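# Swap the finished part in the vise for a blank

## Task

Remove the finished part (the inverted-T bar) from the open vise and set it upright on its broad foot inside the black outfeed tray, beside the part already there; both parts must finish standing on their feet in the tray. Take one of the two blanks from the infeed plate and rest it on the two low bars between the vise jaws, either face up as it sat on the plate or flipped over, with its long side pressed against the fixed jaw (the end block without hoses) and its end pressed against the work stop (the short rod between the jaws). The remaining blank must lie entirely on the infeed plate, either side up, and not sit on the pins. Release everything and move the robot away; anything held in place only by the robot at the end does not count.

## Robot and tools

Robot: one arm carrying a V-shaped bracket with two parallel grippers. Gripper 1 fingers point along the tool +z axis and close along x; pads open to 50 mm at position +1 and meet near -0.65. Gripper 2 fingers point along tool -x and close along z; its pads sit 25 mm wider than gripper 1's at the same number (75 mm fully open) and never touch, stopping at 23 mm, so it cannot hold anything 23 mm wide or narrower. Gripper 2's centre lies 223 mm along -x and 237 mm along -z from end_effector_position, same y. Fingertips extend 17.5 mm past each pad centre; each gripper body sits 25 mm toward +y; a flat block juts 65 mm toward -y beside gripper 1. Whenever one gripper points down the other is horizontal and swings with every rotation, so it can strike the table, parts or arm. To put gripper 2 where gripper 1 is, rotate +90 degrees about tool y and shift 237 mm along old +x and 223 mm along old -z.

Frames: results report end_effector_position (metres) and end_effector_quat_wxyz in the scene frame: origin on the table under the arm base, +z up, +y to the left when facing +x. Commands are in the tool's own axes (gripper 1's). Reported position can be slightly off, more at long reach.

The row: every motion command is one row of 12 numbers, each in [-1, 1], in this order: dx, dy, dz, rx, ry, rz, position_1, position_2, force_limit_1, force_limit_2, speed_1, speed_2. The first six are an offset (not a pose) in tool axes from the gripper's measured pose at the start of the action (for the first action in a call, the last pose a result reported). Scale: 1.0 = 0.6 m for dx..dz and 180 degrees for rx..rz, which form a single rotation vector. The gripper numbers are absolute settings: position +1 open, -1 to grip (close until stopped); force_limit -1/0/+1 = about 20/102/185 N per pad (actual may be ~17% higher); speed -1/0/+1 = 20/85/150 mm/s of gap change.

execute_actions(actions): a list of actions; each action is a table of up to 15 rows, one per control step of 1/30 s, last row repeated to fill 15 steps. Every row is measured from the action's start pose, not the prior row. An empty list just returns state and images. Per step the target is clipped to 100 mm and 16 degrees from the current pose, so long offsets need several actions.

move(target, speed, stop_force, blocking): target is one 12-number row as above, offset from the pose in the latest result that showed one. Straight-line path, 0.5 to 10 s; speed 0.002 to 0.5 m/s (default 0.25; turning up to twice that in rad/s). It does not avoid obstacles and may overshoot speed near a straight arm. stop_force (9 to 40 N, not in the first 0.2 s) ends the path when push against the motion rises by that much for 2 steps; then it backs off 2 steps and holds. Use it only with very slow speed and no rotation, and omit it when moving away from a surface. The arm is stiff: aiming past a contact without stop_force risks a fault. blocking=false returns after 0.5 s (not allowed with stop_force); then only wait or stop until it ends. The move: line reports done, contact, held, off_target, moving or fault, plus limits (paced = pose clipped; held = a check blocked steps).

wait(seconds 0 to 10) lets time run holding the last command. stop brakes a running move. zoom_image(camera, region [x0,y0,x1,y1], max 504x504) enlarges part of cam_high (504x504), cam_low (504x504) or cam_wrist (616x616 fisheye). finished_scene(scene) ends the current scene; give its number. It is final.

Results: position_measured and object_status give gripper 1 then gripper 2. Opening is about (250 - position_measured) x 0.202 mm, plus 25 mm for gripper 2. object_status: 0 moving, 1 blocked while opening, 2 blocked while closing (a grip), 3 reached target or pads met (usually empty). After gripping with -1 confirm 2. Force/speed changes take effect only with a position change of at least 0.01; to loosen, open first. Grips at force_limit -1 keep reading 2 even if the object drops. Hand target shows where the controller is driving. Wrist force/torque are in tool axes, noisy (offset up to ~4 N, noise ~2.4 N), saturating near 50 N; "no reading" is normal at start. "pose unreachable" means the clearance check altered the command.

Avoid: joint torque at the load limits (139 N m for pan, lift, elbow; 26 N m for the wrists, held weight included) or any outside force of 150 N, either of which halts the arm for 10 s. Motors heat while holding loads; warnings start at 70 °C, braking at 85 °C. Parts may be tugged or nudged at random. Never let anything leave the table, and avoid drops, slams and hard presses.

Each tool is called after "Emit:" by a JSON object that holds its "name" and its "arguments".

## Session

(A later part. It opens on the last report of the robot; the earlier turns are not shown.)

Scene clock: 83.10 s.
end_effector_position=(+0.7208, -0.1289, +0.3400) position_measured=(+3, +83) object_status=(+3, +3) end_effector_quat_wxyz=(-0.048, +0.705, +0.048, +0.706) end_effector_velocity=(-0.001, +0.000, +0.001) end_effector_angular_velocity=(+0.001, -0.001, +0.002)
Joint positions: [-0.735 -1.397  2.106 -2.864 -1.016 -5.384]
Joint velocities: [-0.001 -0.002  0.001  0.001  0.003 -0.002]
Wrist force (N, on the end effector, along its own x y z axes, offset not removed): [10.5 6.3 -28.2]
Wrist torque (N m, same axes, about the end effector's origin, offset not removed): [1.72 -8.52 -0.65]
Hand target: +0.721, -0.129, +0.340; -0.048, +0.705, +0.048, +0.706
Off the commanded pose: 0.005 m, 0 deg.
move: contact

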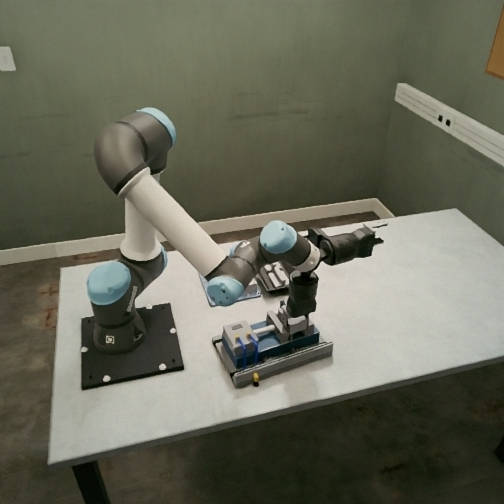

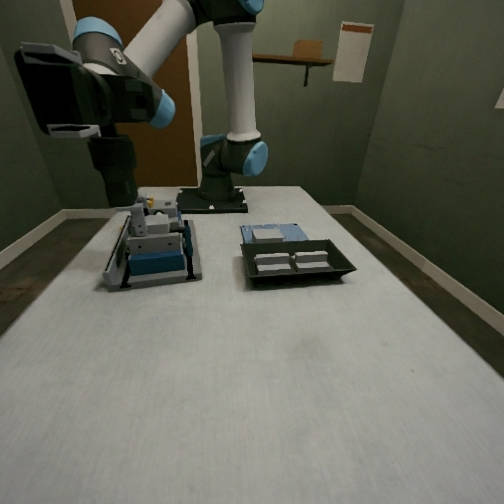

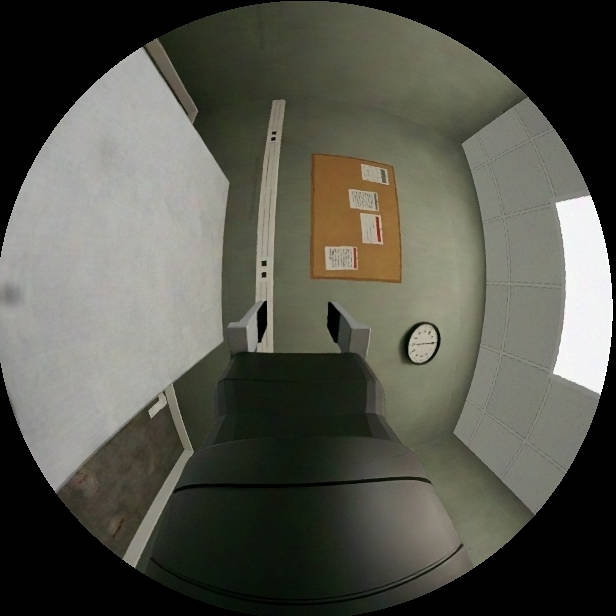

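Emit:
{"name": "move", "arguments": {"target": [0,-0.003,0,0,0,0,1,0.47,0,0.2,0,-0.3], "speed": 0.003, "stop_force": 9}}

Emit:
{"name": "zoom_image", "arguments": {"camera": "cam_low", "region": [110, 180, 210, 280]}}

Scene clock: 85.67 s.
end_effector_position=(+0.7205, -0.1278, +0.3399) position_measured=(+3, +83) object_status=(+3, +3) end_effector_quat_wxyz=(-0.048, +0.705, +0.048, +0.706) end_effector_velocity=(-0.000, -0.001, -0.000) end_effector_angular_velocity=(+0.001, +0.000, -0.000)
Joint positions: [-0.734 -1.399  2.108 -2.865 -1.017 -5.383]
Joint velocities: [-0.002  0.001 -0.     0.     0.001 -0.001]
Wrist force (N, on the end effector, along its own x y z axes, offset not removed): [-0.1 17.1 -17.9]
Wrist torque (N m, same axes, about the end effector's origin, offset not removed): [4.51 -3.44 -2.84]
Hand target: +0.721, -0.128, +0.340; -0.048, +0.705, +0.048, +0.706
Off the commanded pose: 0.001 m, 0 deg.
move: contact

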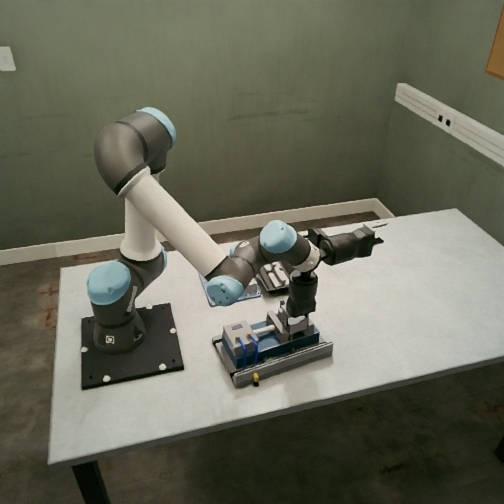

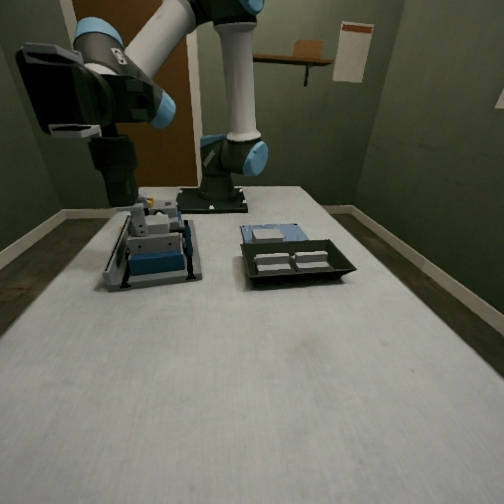

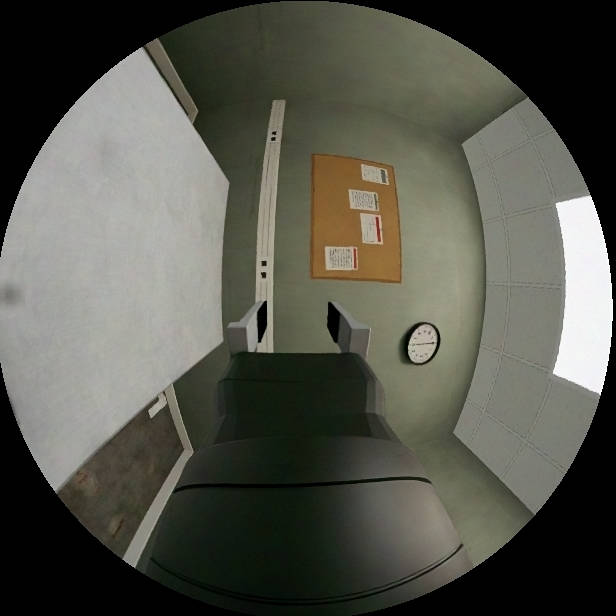

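Region (110, 180, 210, 280) of cam_low's 504x504 image, scaled by 5.040, with more detail than that image has.

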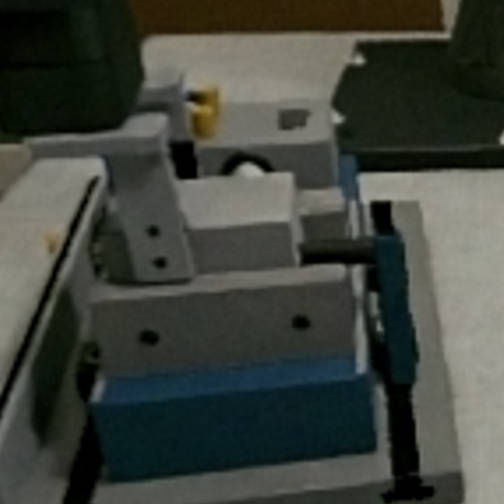

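Emit:
{"name": "execute_actions", "arguments": {"actions": [[[0,0.0004,0,0,0,0,1,0.8,0,0.2,0,-1]]]}}

Emit:
{"name": "move", "arguments": {"target": [0.32,0,-0.01,0,0,0,1,1,0,0.2,0,0], "speed": 0.3}}

Emit:
{"name": "zoom_image", "arguments": {"camera": "cam_low", "region": [110, 180, 210, 280]}}

Emit:
{"name": "zoom_image", "arguments": {"camera": "cam_high", "region": [190, 230, 350, 390]}}

Scene clock: 91.27 s.
end_effector_position=(+0.7205, -0.1281, +0.3400) position_measured=(+3, +35) object_status=(+3, +0) end_effector_quat_wxyz=(-0.048, +0.705, +0.048, +0.706) end_effector_velocity=(-0.000, -0.000, +0.000) end_effector_angular_velocity=(-0.001, -0.000, +0.000)
Joint positions: [-0.734 -1.398  2.108 -2.865 -1.017 -5.383]
Joint velocities: [-0.    -0.    -0.    -0.    -0.    -0.001]
Wrist force (N, on the end effector, along its own x y z axes, offset not removed): [0.9 1.9 -3.6]
Wrist torque (N m, same axes, about the end effector's origin, offset not removed): [0.48 -0.28 0.33]
Hand target: +0.721, -0.128, +0.340; -0.048, +0.705, +0.048, +0.706
Off the commanded pose: 0.000 m, 0 deg.

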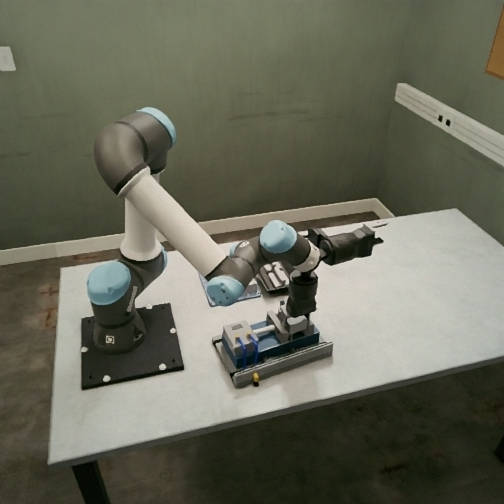

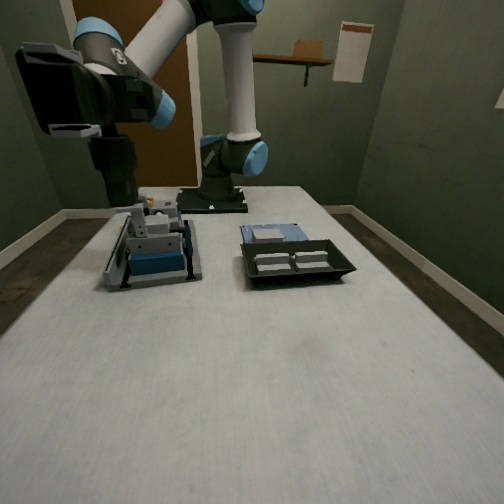

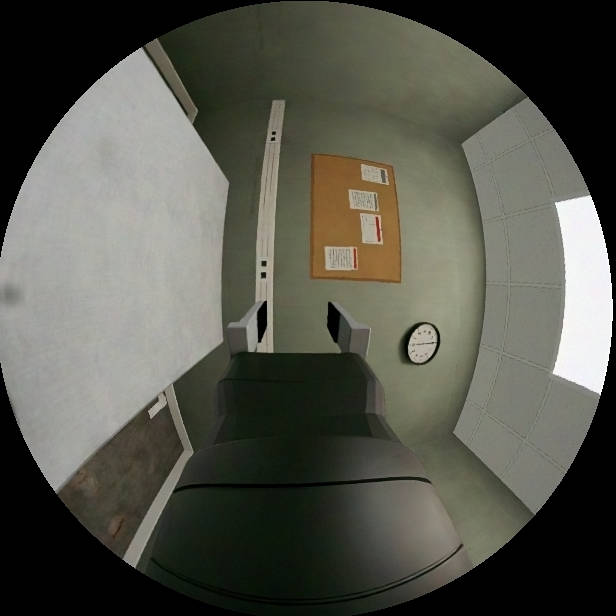

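Scene clock: 92.57 s.
end_effector_position=(+0.7140, -0.1292, +0.5317) position_measured=(+3, +3) object_status=(+3, +3) end_effector_quat_wxyz=(-0.048, +0.705, +0.048, +0.706) end_effector_velocity=(+0.001, -0.000, +0.002) end_effector_angular_velocity=(+0.001, +0.003, +0.001)
Joint positions: [-0.744 -1.62   1.797 -2.329 -1.012 -5.392]
Joint velocities: [ 0.     0.001 -0.01   0.013 -0.001 -0.002]
Wrist force (N, on the end effector, along its own x y z axes, offset not removed): [-0.3 1.3 -2.4]
Wrist torque (N m, same axes, about the end effector's origin, offset not removed): [0.33 0.00 0.23]
Hand target: +0.714, -0.129, +0.532; -0.048, +0.705, +0.048, +0.706
Off the commanded pose: 0.000 m, 0 deg.
move: done

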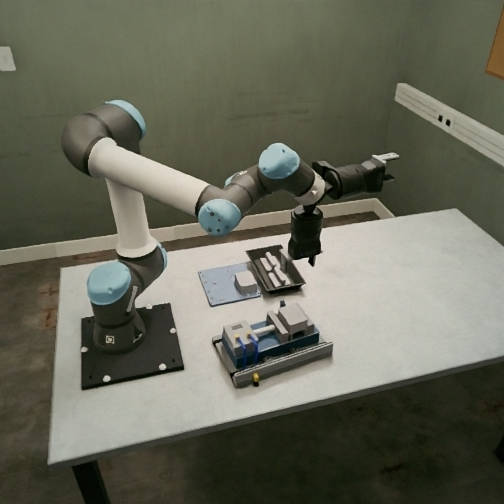

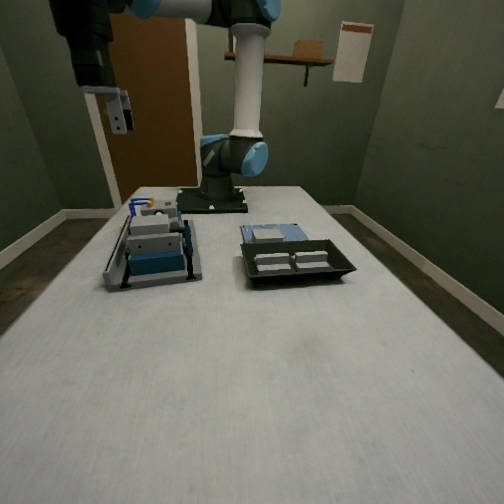

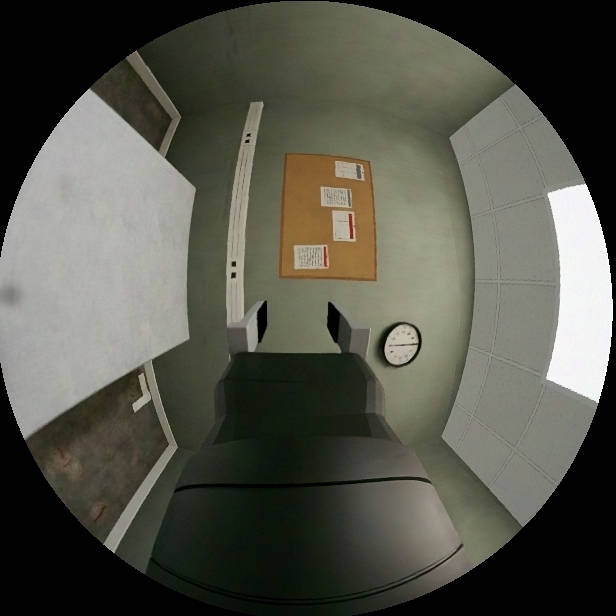

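Region (110, 180, 210, 280) of cam_low's 504x504 image, scaled by 5.040, with more detail than that image has.

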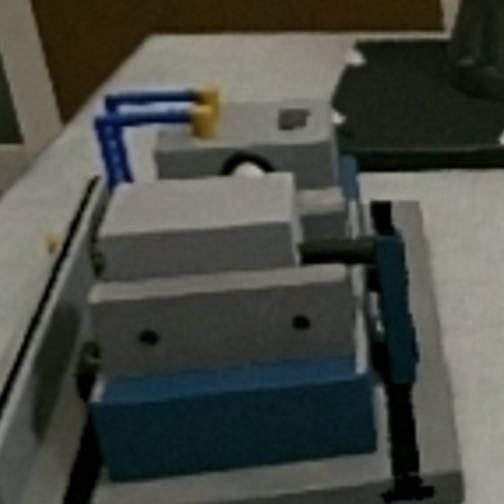

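Region (190, 230, 350, 390) of cam_high's 504x504 image, scaled by 3.150, with more detail than that image has.

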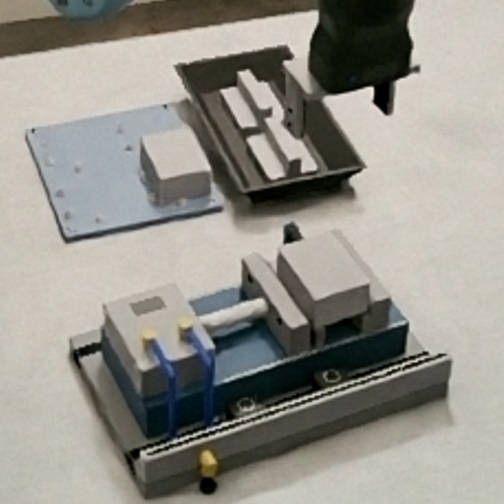

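Emit:
{"name": "execute_actions", "arguments": {"actions": []}}

Scene clock: 96.17 s.
end_effector_position=(+0.7141, -0.1293, +0.5319) position_measured=(+3, +3) object_status=(+3, +3) end_effector_quat_wxyz=(-0.048, +0.705, +0.048, +0.706) end_effector_velocity=(-0.000, -0.001, -0.000) end_effector_angular_velocity=(+0.001, +0.000, -0.001)
Joint positions: [-0.744 -1.62   1.796 -2.327 -1.012 -5.393]
Joint velocities: [-0.001  0.    -0.    -0.     0.     0.001]
Wrist force (N, on the end effector, along its own x y z axes, offset not removed): [0.6 2.4 -2.0]
Wrist torque (N m, same axes, about the end effector's origin, offset not removed): [0.68 -0.20 0.30]
Hand target: +0.714, -0.129, +0.532; -0.048, +0.705, +0.048, +0.706
Off the commanded pose: 0.000 m, 0 deg.

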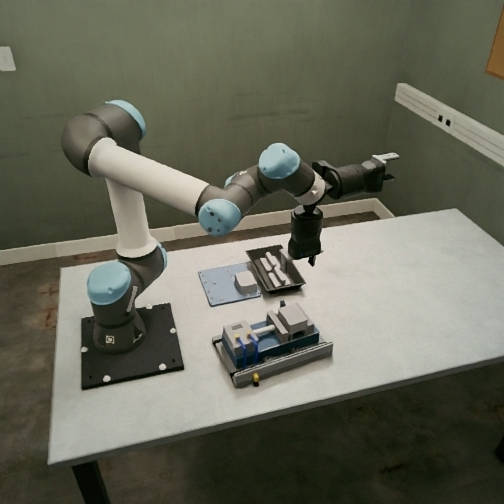

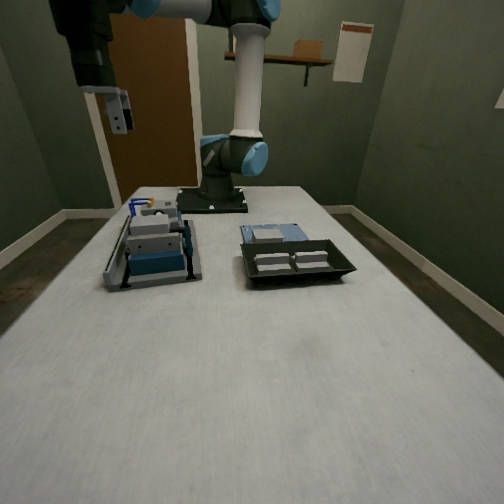

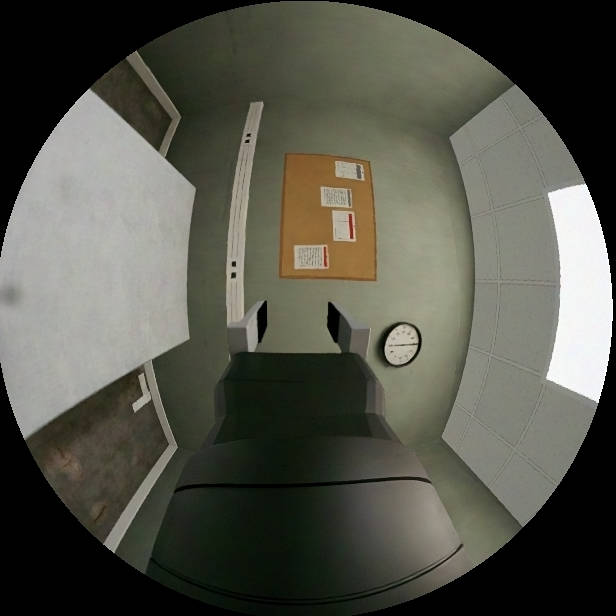

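Emit:
{"name": "finished_scene", "arguments": {"scene": 2}}

The scene is finished: the task was done.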